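# Place carton on raised block inside blue tape outline

## Task

Set the carton on top of the raised block so no part of it overhangs the blue tape outline and its long edge runs parallel to the outline's long edge. It must stay put without the robot supporting it, and at the end the robot must have released it and backed away.

## Robot and tools

Robot: two arms, left_arm and right_arm, each ending in a suction cup rather than fingers. The cup point is the centre of the cup's rim when nothing touches it. The cup opens along the cup point's own +z axis. About 4 cm behind the rim the tool widens, with its body and wrist camera sticking out up to about 9 cm sideways, so allow for that near the block and the carton.

Frame: all reported poses share one scene frame. The origin sits on the table surface midway between the arms, +z is up, +x points out across the table, and left_arm sits toward +y. The names left and right say nothing about image sides. Positions are in metres, orientation is a quaternion in w,x,y,z order, and velocities are in m/s and rad/s. Reported positions can be slightly wrong, more so when an arm reaches far.

execute_actions takes "actions", a list that is empty or holds one item, plus an optional "pictures" flag. An empty list just reports the state. An item with "rows" and "steps" (1 to 15 steps of 1/30 s each, 15 by default) plays one row per step; if there are fewer rows than steps the final row repeats. An item with only "steps" (up to 300) waits until that many steps have passed since the previous result, and thinking time counts toward it. A rejected call does nothing.

Row layout: always 14 numbers between -1 and 1, even if one arm is idle: left dx, dy, dz, rx, ry, rz, left suction, then right dx, dy, dz, rx, ry, rz, right suction. The six motion numbers are an offset, not a pose. It is measured from that cup point's pose in the latest result that showed it (before any such result in a scene, and for later calls within one reply, from where the arm actually is), and expressed in the cup point's own axes. Every row is counted from that same base, not from the prior row. Scale: 1.0 equals 0.6 m of travel or 180 degrees; rx, ry, rz form a single rotation vector. All zeros therefore pulls an arm back to its base pose; it is not a pause. Suction: above 0.01 means on, 0.01 or less means off, and the setting persists, so repeat the current value for an arm you want unchanged (a 0 switches it off).

move takes "target", one 14-number row with the same layout, offset base and scale as above. Each cup point travels in a straight line toward its target and both paths finish together, lasting 0.5 to 10 s (longer ones are cut off at 10 s, short of target). "speed" is the top path speed in m/s, 0.002 to 0.5, default 0.25; rotation is capped at twice that in rad/s. Paths ignore obstacles and the other arm, and a nearly straight arm can lag, wander or overshoot the speed. Optional "stop_force" (13 to 80 N, shared by both arms, not allowed in the first 0.2 s of a scene) ends an arm's path once its wrist sensor feels that much extra push against the direction of travel for two steps; that arm then steps back two steps and holds. Pressing can briefly reach double the value before easing. Use it only with slow speeds, not while the cup is rotating, and omit it when lifting off something the cup is pressing on. An arm whose target is within 1.5 mm and 0.5 degrees of its position is treated as stationary. Touches above the wrist sensor are not sensed. The result adds a move: line with each arm's outcome (done, off_target, moving, held, fault, contact) and limits (paced = command clipped; held = some steps blocked, after which the arm may jump faster), plus each cup point's distance from target.

wait: "seconds", 0 to 10, lets the scene run with no new command.
zoom_image: "camera" (cam_head_left, cam_head_right, cam_high, cam_low, cam_left_wrist, cam_right_wrist) and "region" [x0, y0, x1, y1] in that camera's pixels, top-left origin, at most 504 by 504. Head, high and low images are 896x504; wrist images are 504x504 fisheye.
finished_scene: "scene", the current scene's number; it ends and grades the scene and cannot be reversed.

Motion limits: each step the commanded pose is clipped to 100 mm and 16 degrees from the measured pose, motion trails commands by about 0.17 s, and position wins over orientation when both can't be met. Big moves may need several calls; check the reported pose and send the remainder.

Result lines: per-arm pose and velocity, suction_measured (near 0 means no seal, 0.83 or more means airtight), part_present (turns 1 at 0.50, back to 0 below 0.45), HELD marks for steps not sent, a pose unreachable line when the clearance check altered a command, a Hand target line showing where each arm is now being driven, joint torques (noisy, nonzero even in free air), and Wrist force and Wrist torque in the cup point's axes (offsets up to about 5.5 N, noise up to 3.4 N, saturates near 100 N; force points from the surface back into the arm). MOTOR HOT appears at 70 °C; at 85 °C the arm brakes until cool.

Gripping: the rim is 36 mm wide and must sit fully on a smooth flat face; edges, seams or holes under it leak. Under vacuum the cup shrinks, so a held part rides up to 12 mm nearer the tool. Vacuum alone can pull a resting item upward. To release, set the carton down on its support first, then switch suction off, and lift at least 15 mm. If the cup seals on the table, switch off to free it.

Avoid: driving a stiff arm past a firm contact (faults at joint load limits or 150 N external force stop the arm for 10 s), arm-to-arm collisions, dropping or slamming the carton, and anything leaving the table. Loose objects may occasionally be nudged by outside pushes.

Each tool is called after "Emit:" by a JSON object that holds its "method" and its "body", one argument or row to a line.

## Session

Emit:
{"method": "execute_actions", "body": {
  "actions": []
}}

Scene clock: 0.00 s of 5000.00 s.
left_arm: end_effector_position=(+0.5761, +0.6275, +0.1989) suction_measured=0.00 part_present=0 end_effector_quat_wxyz=(-0.001, -0.352, +0.936, +0.000) end_effector_velocity=(+0.000, +0.000, -0.000) end_effector_angular_velocity=(+0.000, +0.000, -0.000) | right_arm: end_effector_position=(+0.5412, -0.5901, +0.1986) suction_measured=0.00 part_present=0 end_effector_quat_wxyz=(-0.001, +0.328, +0.945, +0.001) end_effector_velocity=(+0.001, -0.000, +0.001) end_effector_angular_velocity=(-0.003, -0.002, +0.002)
Joint positions: left_arm=[-0.282 -1.557  2.144 -2.157 -1.571  2.338] | right_arm=[-0.28  -1.557  2.145 -2.158 -1.569 -2.897]
Joint velocities: left_arm=[ 0.  0. -0. -0.  0.  0.] | right_arm=[ 0.001  0.    -0.001 -0.002 -0.002 -0.001]
Joint torques (N m, as the arm reports them, + toward a larger angle): no reading
Motor temperatures (°C, as the motors report them): left_arm=[32 34 33 40 36 37] | right_arm=[33 33 32 41 37 35]
Wrist force (N, on the end effector, along its own x y z axes, offset not removed): no reading
Wrist torque (N m, same axes, about the end effector's origin, offset not removed): no reading
Hand target (left_arm): +0.576, +0.627, +0.199; -0.001, -0.352, +0.936, +0.000
Hand target (right_arm): +0.541, -0.590, +0.199; -0.001, +0.328, +0.945, +0.001
camera_calibration (this result's frames):
cam_left_wrist: T_world_to_cam=[[0.590264, -0.801259, 0.0978373, 0.150347], [-0.718894, -0.466684, 0.515168, 0.611635], [-0.367124, -0.37442, -0.851487, 0.690274], [0, 0, 0, 1]] pos_world=[0.604372, 0.664359, 0.257955]
cam_right_wrist: T_world_to_cam=[[-0.523755, -0.846373, -0.0966147, -0.186048], [-0.804593, 0.454239, 0.382489, 0.657287], [-0.279842, 0.278066, -0.918895, 0.573851], [0, 0, 0, 1]] pos_world=[0.591992, -0.6156, 0.257928]

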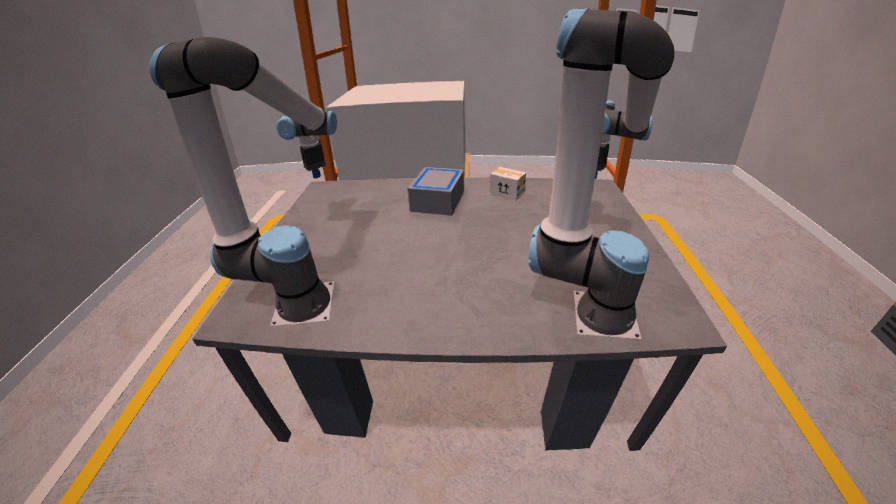

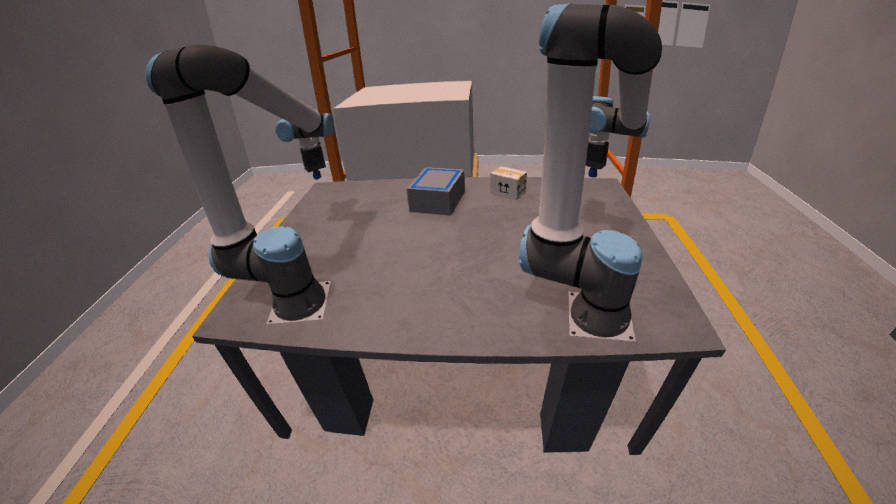

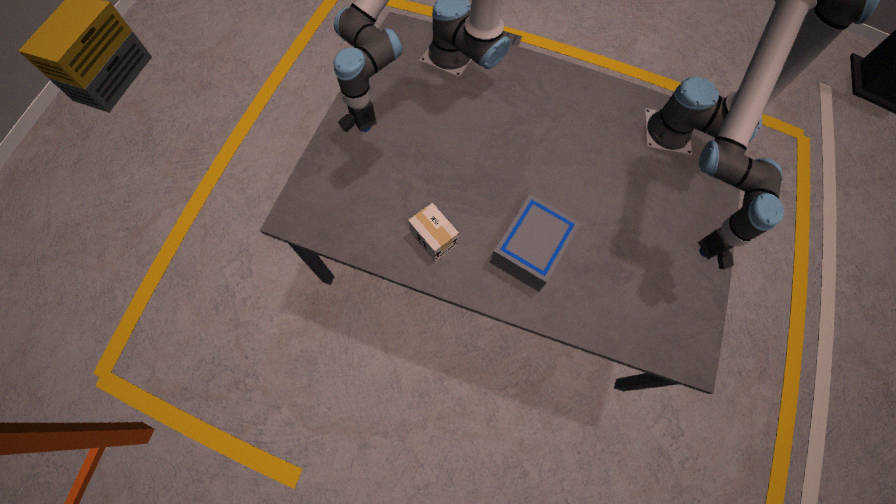

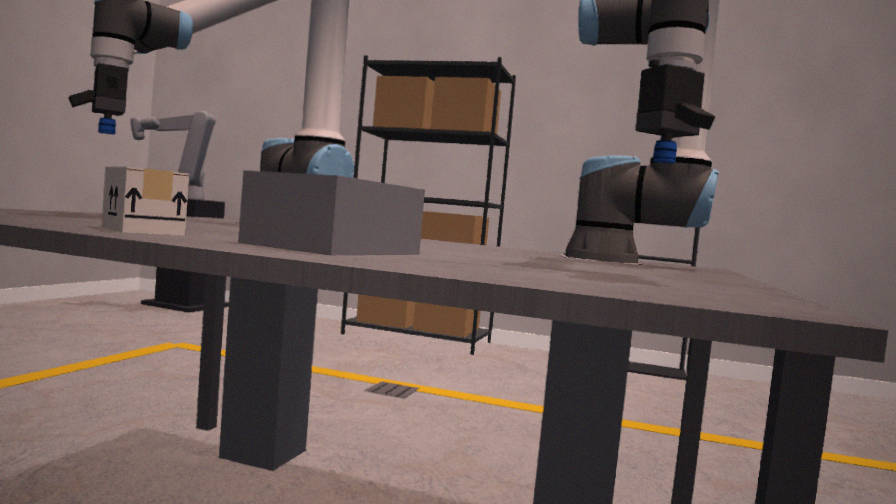

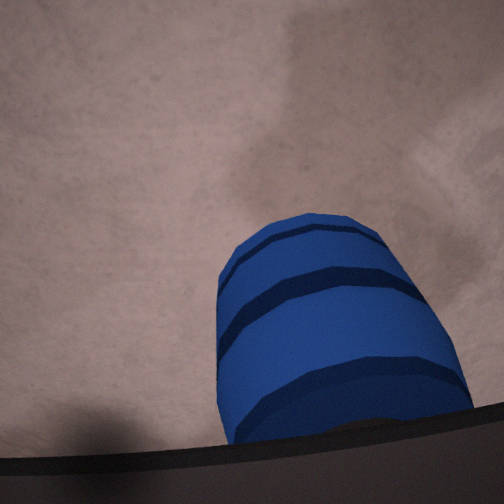

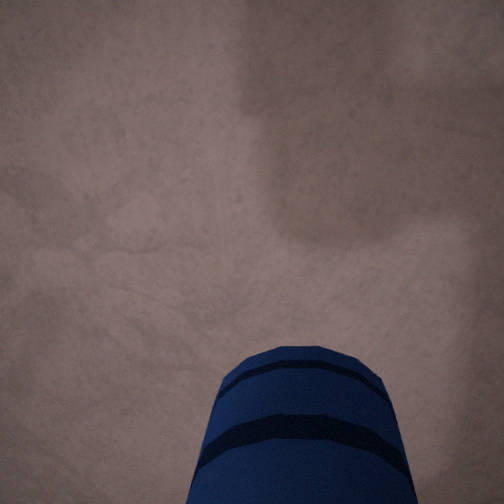

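Emit:
{"method": "zoom_image", "body": {
  "camera": "cam_high",
  "region": [395, 190, 475, 270]
}}

Emit:
{"method": "zoom_image", "body": {
  "camera": "cam_high",
  "region": [480, 190, 590, 300]
}}

Emit:
{"method": "zoom_image", "body": {
  "camera": "cam_low",
  "region": [90, 150, 440, 270]
}}

Region (395, 190, 475, 270) of cam_high's 896x504 image, scaled by 6.300, with more detail than that image has.

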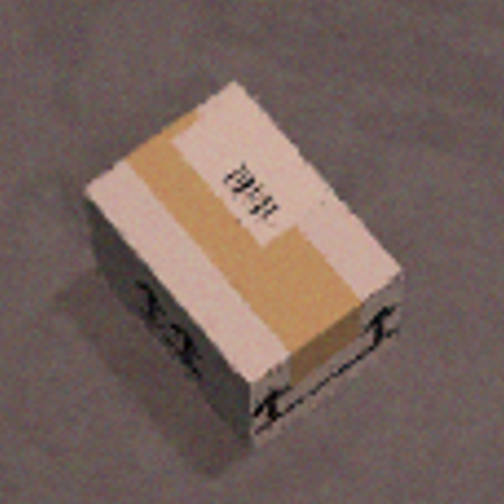

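Region (480, 190, 590, 300) of cam_high's 896x504 image, scaled by 4.582, with more detail than that image has.

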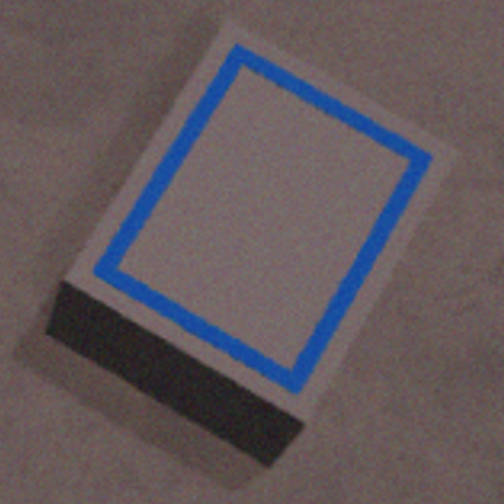

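Region (90, 150, 440, 270) of cam_low's 896x504 image, scaled by 1.440, with more detail than that image has; it fills the top 173 rows of this view, and the rest is white.

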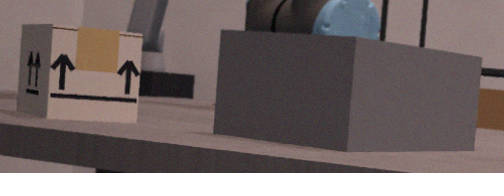

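Emit:
{"method": "move", "body": {
  "target": [0,0,0,0,0,0,0, 0.05025,0.68763,-0.0023,0,0,0,0],
  "speed": 0.3
}}

Scene clock: 71.43 s of 5000.00 s.
left_arm: end_effector_position=(+0.5761, +0.6275, +0.1989) suction_measured=0.00 part_present=0 end_effector_quat_wxyz=(-0.001, -0.352, +0.936, +0.000) end_effector_velocity=(-0.000, -0.000, -0.000) end_effector_angular_velocity=(-0.000, +0.001, +0.000) | right_arm: end_effector_position=(+0.7727, -0.2482, +0.2001) suction_measured=0.00 part_present=0 end_effector_quat_wxyz=(-0.001, +0.328, +0.945, +0.000) end_effector_velocity=(+0.001, +0.002, -0.000) end_effector_angular_velocity=(-0.000, +0.002, +0.001)
Joint positions: left_arm=[-0.282 -1.557  2.144 -2.157 -1.571  2.338] | right_arm=[ 0.235 -1.158  1.638 -2.05  -1.569 -2.382]
Joint velocities: left_arm=[ 0.    -0.     0.001  0.    -0.    -0.   ] | right_arm=[ 0.002  0.003 -0.005  0.003  0.     0.002]
Joint torques (N m, as the arm reports them, + toward a larger angle): left_arm=[  0.42 -43.23 -37.19  -4.11   0.28   0.34] | right_arm=[  7.59 -63.77 -46.83  -2.07  -3.07   3.8 ]
Motor temperatures (°C, as the motors report them): left_arm=[32 34 33 40 36 37] | right_arm=[33 33 32 41 37 35]
Wrist force (N, on the end effector, along its own x y z axes, offset not removed): left_arm=[1.2 -0.4 -1.2] | right_arm=[-1.0 0.8 4.7]
Wrist torque (N m, same axes, about the end effector's origin, offset not removed): left_arm=[-0.42 -0.40 -0.06] | right_arm=[0.31 0.21 0.22]
Hand target (left_arm): +0.576, +0.627, +0.199; -0.001, -0.352, +0.936, +0.000
Hand target (right_arm): +0.773, -0.248, +0.200; -0.001, +0.328, +0.945, +0.000
Off the commanded pose (left_arm): 0.000 m, 0 deg.
Off the commanded pose (right_arm): 0.001 m, 0 deg.
After step 90, 66.40 s passed at rest.
move: done
camera_calibration (this result's frames):
cam_left_wrist: T_world_to_cam=[[0.590264, -0.801259, 0.0978372, 0.150347], [-0.718894, -0.466684, 0.515168, 0.611634], [-0.367124, -0.37442, -0.851487, 0.690274], [0, 0, 0, 1]] pos_world=[0.604372, 0.664359, 0.257955]
cam_right_wrist: T_world_to_cam=[[-0.523813, -0.846435, -0.0957508, 0.224545], [-0.804316, 0.454441, 0.382829, 0.687407], [-0.280527, 0.277545, -0.918844, 0.545417], [0, 0, 0, 1]] pos_world=[0.823516, -0.273701, 0.259494]

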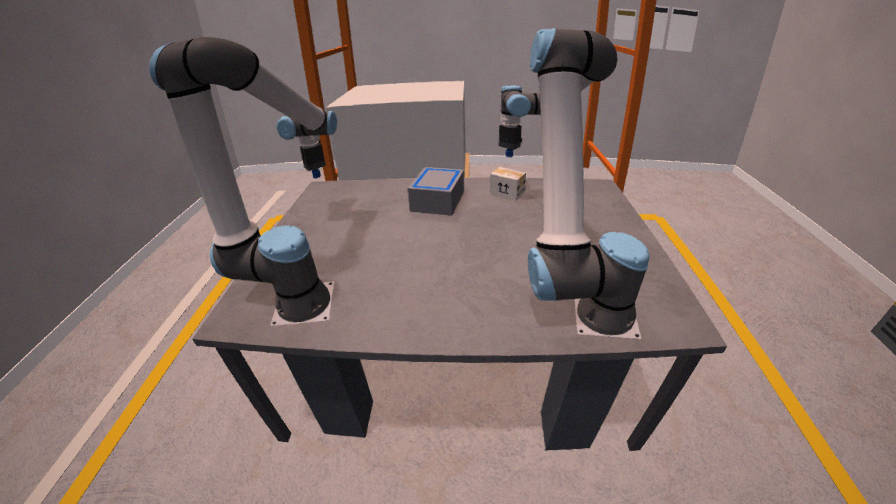

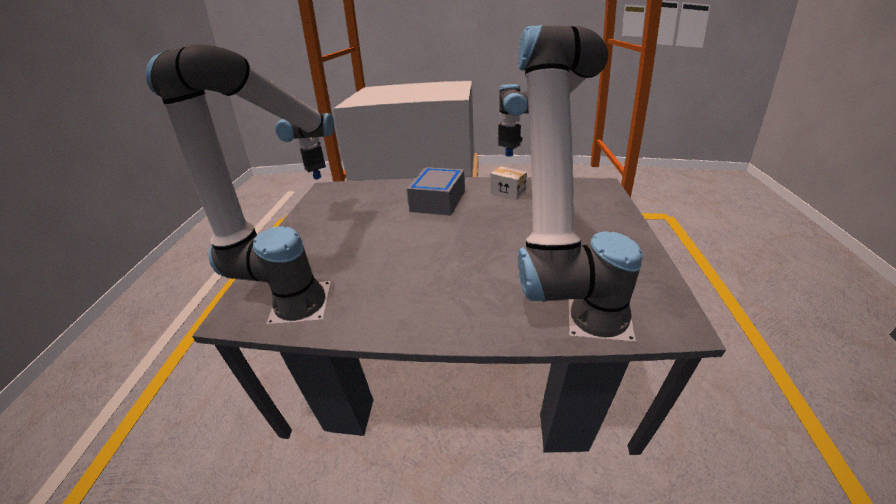

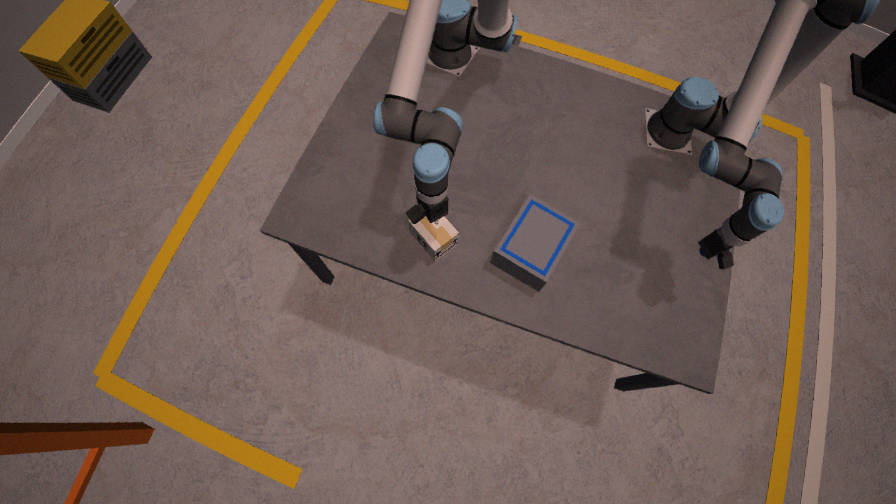

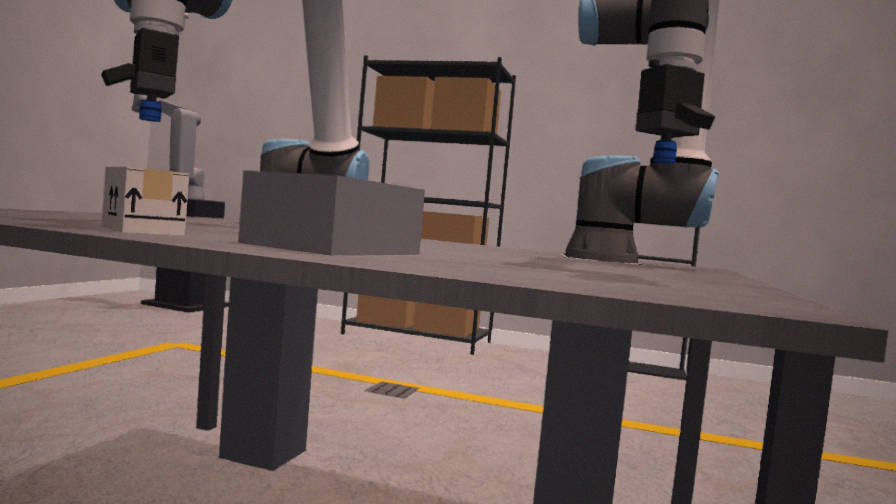

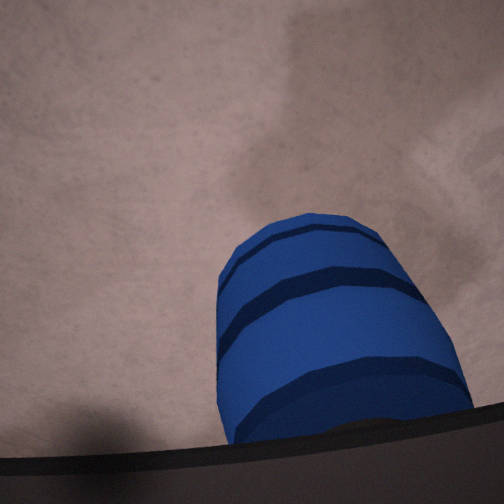

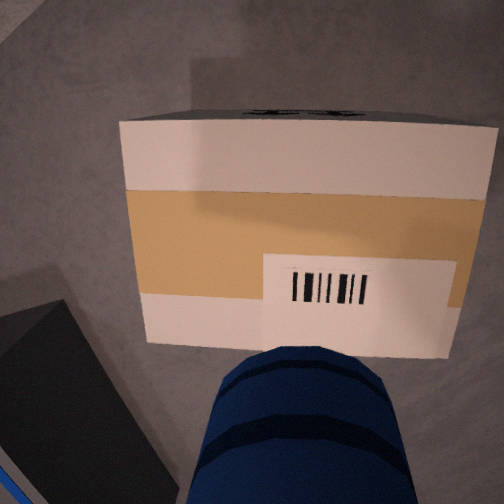

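Emit:
{"method": "move", "body": {
  "target": [0,0,0,0,0,0,0, 0.00374,-0.00253,0.1085,0,0,0,0],
  "speed": 0.2
}}

Emit:
{"method": "move", "body": {
  "target": [0,0,0,0,0,0,0, 0,0,0.075,0,0,0,1],
  "speed": 0.02,
  "stop_force": 15
}}

Scene clock: 139.27 s of 5000.00 s.
left_arm: end_effector_position=(+0.5761, +0.6275, +0.1989) suction_measured=0.00 part_present=0 end_effector_quat_wxyz=(-0.001, -0.352, +0.936, +0.000) end_effector_velocity=(+0.000, +0.000, -0.000) end_effector_angular_velocity=(+0.001, +0.000, +0.000) | right_arm: end_effector_position=(+0.7700, -0.2480, +0.1353) suction_measured=0.00 part_present=0 end_effector_quat_wxyz=(-0.001, +0.328, +0.945, +0.000) end_effector_velocity=(+0.000, -0.001, -0.002) end_effector_angular_velocity=(-0.000, +0.001, -0.000)
Joint positions: left_arm=[-0.282 -1.557  2.144 -2.157 -1.571  2.338] | right_arm=[ 0.236 -1.108  1.693 -2.155 -1.57  -2.382]
Joint velocities: left_arm=[ 0.     0.001 -0.     0.     0.001  0.   ] | right_arm=[-0.001  0.002  0.001 -0.002 -0.    -0.001]
Joint torques (N m, as the arm reports them, + toward a larger angle): left_arm=[  1.71 -43.14 -36.61  -4.34   0.42   0.06] | right_arm=[  7.04 -73.43 -31.56  -6.93  -1.26   3.57]
Motor temperatures (°C, as the motors report them): left_arm=[32 34 33 40 36 37] | right_arm=[33 33 32 41 37 35]
Wrist force (N, on the end effector, along its own x y z axes, offset not removed): left_arm=[1.5 -2.0 0.5] | right_arm=[0.1 1.1 4.3]
Wrist torque (N m, same axes, about the end effector's origin, offset not removed): left_arm=[-0.65 -0.31 -0.05] | right_arm=[0.36 0.05 0.23]
Hand target (left_arm): +0.576, +0.627, +0.199; -0.001, -0.352, +0.936, +0.000
Hand target (right_arm): +0.770, -0.248, +0.135; -0.001, +0.328, +0.945, +0.000
Off the commanded pose (left_arm): 0.000 m, 0 deg.
Off the commanded pose (right_arm): 0.000 m, 0 deg.
After step 90, 63.87 s passed at rest.
move: done
camera_calibration (this result's frames):
cam_left_wrist: T_world_to_cam=[[0.590264, -0.801259, 0.0978371, 0.150347], [-0.718894, -0.466684, 0.515168, 0.611634], [-0.367124, -0.37442, -0.851487, 0.690274], [0, 0, 0, 1]] pos_world=[0.604372, 0.664359, 0.257955]
cam_right_wrist: T_world_to_cam=[[-0.523812, -0.846439, -0.0957158, 0.217065], [-0.804318, 0.454458, 0.382807, 0.70997], [-0.280524, 0.277505, -0.918857, 0.485031], [0, 0, 0, 1]] pos_world=[0.820805, -0.273517, 0.194669]

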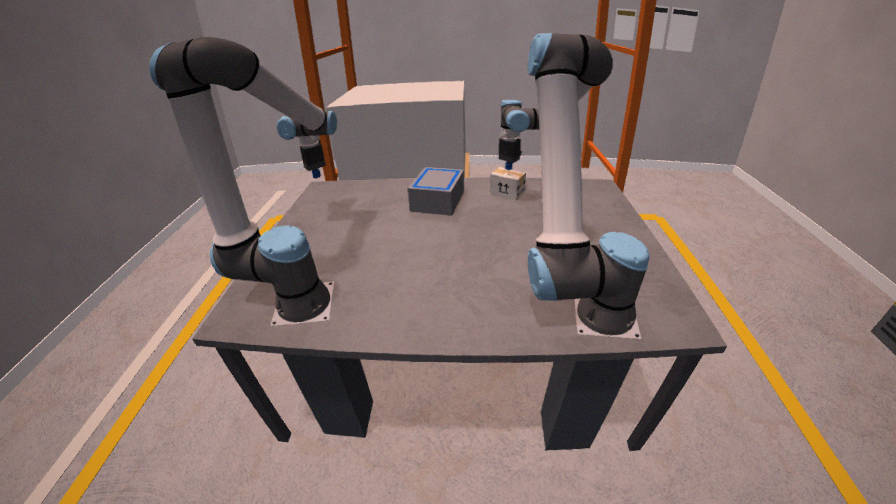

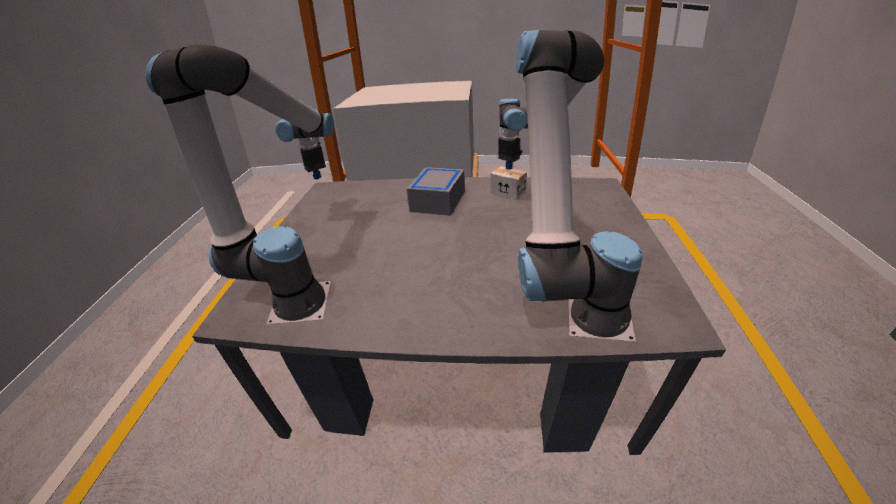

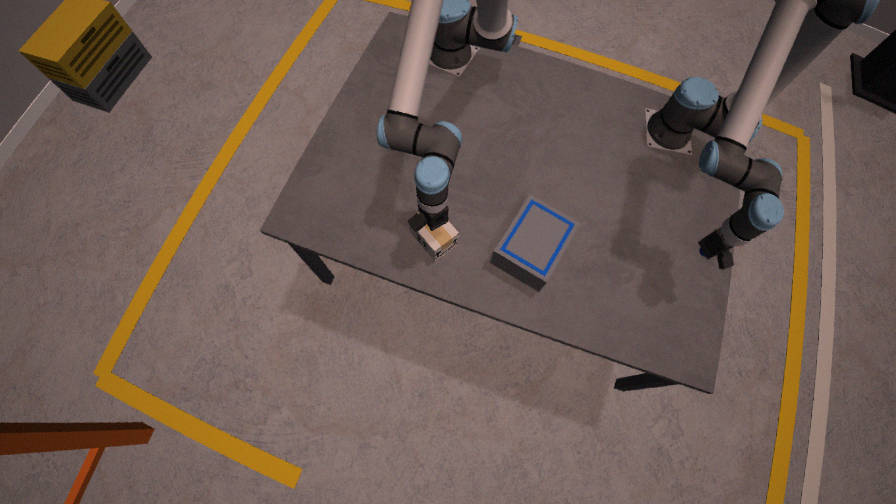

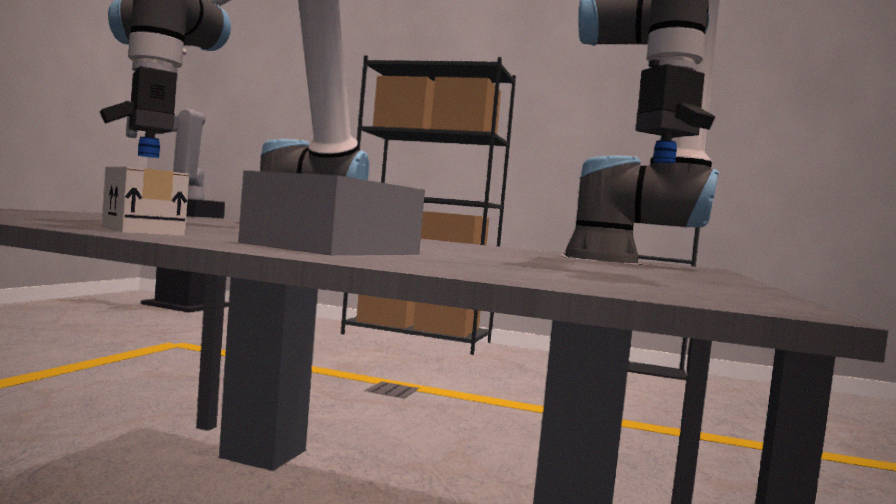

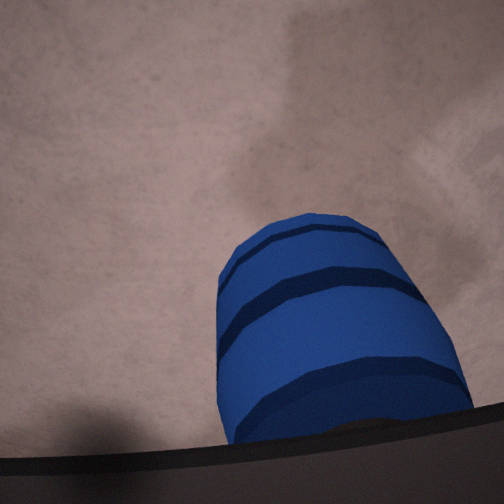

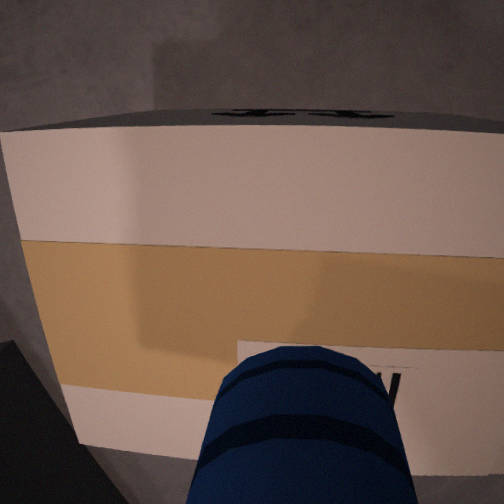

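Scene clock: 141.57 s of 5000.00 s.
left_arm: end_effector_position=(+0.5761, +0.6275, +0.1989) suction_measured=0.00 part_present=0 end_effector_quat_wxyz=(-0.001, -0.352, +0.936, +0.000) end_effector_velocity=(-0.000, -0.000, +0.000) end_effector_angular_velocity=(-0.001, -0.000, -0.000) | right_arm: end_effector_position=(+0.7701, -0.2480, +0.0972) suction_measured=0.98 part_present=1 end_effector_quat_wxyz=(-0.001, +0.328, +0.945, +0.000) end_effector_velocity=(-0.004, +0.001, +0.002) end_effector_angular_velocity=(+0.000, +0.009, +0.002)
Joint positions: left_arm=[-0.282 -1.557  2.144 -2.157 -1.571  2.338] | right_arm=[ 0.236 -1.071  1.716 -2.215 -1.57  -2.382]
Joint velocities: left_arm=[-0.    -0.001 -0.     0.    -0.001 -0.   ] | right_arm=[ 0.001 -0.004 -0.     0.014  0.001 -0.   ]
Joint torques (N m, as the arm reports them, + toward a larger angle): left_arm=[  1.43 -45.58 -38.13  -4.49   0.09  -0.15] | right_arm=[  4.83 -64.03 -20.57   3.93  -1.4    3.01]
Motor temperatures (°C, as the motors report them): left_arm=[32 34 33 40 36 37] | right_arm=[33 33 33 41 37 35]
Wrist force (N, on the end effector, along its own x y z axes, offset not removed): left_arm=[0.4 -0.5 1.4] | right_arm=[-5.6 6.9 -29.2]
Wrist torque (N m, same axes, about the end effector's origin, offset not removed): left_arm=[-0.51 -0.19 0.08] | right_arm=[0.47 0.27 0.31]
Hand target (left_arm): +0.576, +0.627, +0.199; -0.001, -0.352, +0.936, +0.000
Hand target (right_arm): +0.770, -0.248, +0.098; -0.001, +0.328, +0.945, +0.000
Off the commanded pose (left_arm): 0.000 m, 0 deg.
Off the commanded pose (right_arm): 0.007 m, 0 deg.
move: contact (right_arm)
camera_calibration (this result's frames):
cam_left_wrist: T_world_to_cam=[[0.590264, -0.801259, 0.0978373, 0.150347], [-0.718894, -0.466684, 0.515168, 0.611634], [-0.367124, -0.37442, -0.851487, 0.690274], [0, 0, 0, 1]] pos_world=[0.604372, 0.664359, 0.257955]
cam_right_wrist: T_world_to_cam=[[-0.523782, -0.846437, -0.0959023, 0.213497], [-0.804437, 0.454446, 0.38257, 0.724763], [-0.280239, 0.27753, -0.918936, 0.449865], [0, 0, 0, 1]] pos_world=[0.820921, -0.273506, 0.1566]

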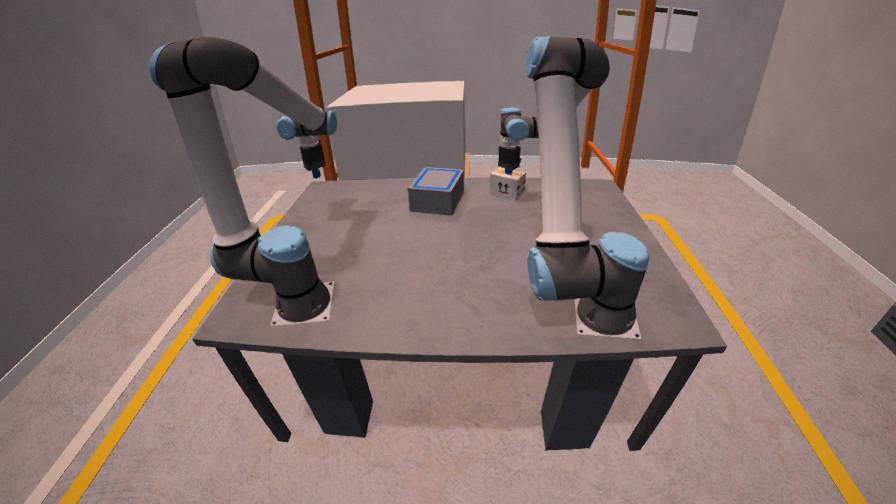

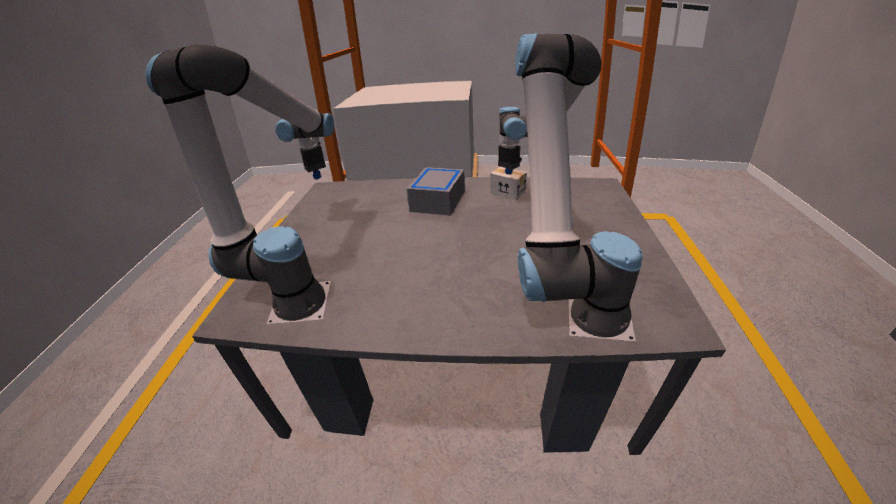

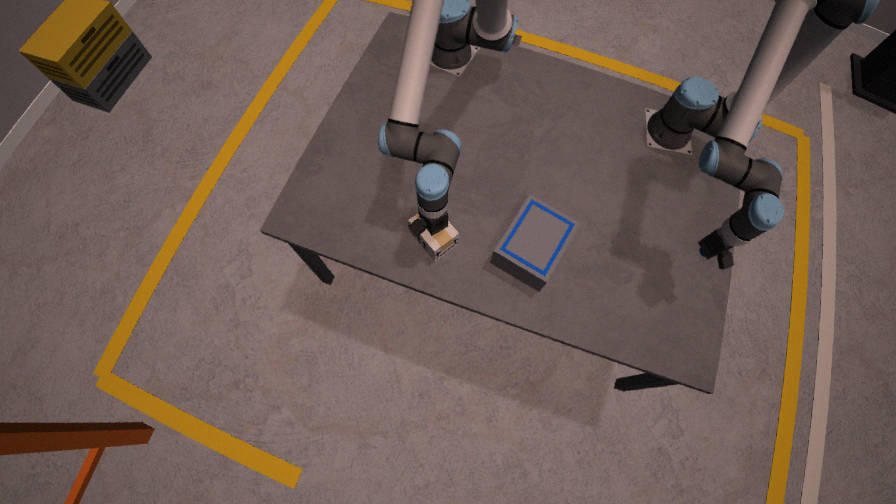

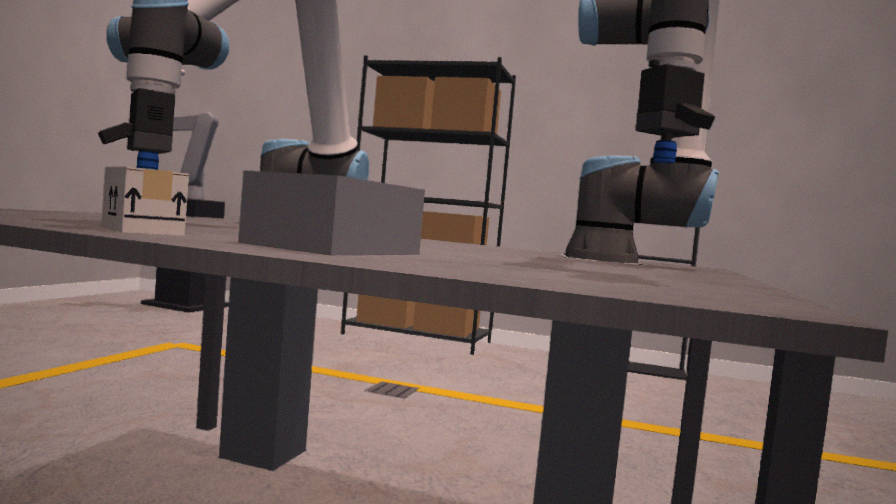

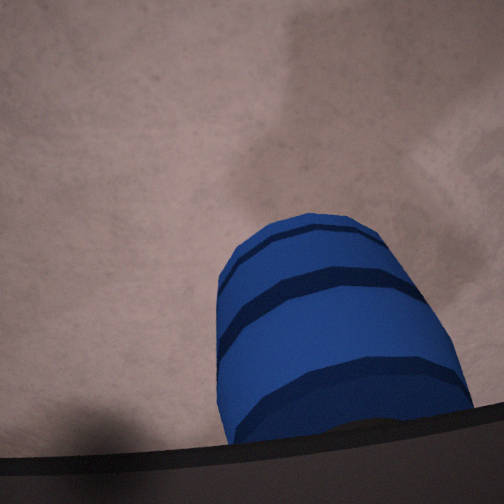

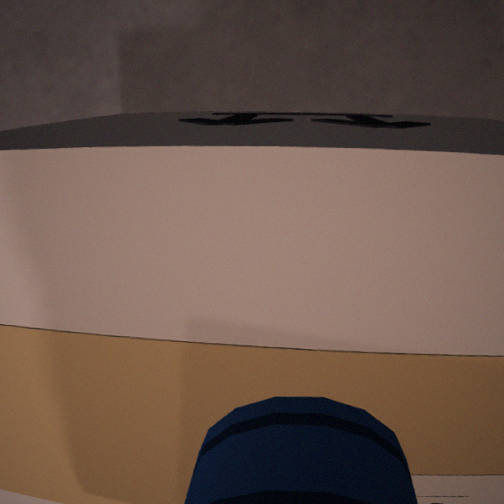

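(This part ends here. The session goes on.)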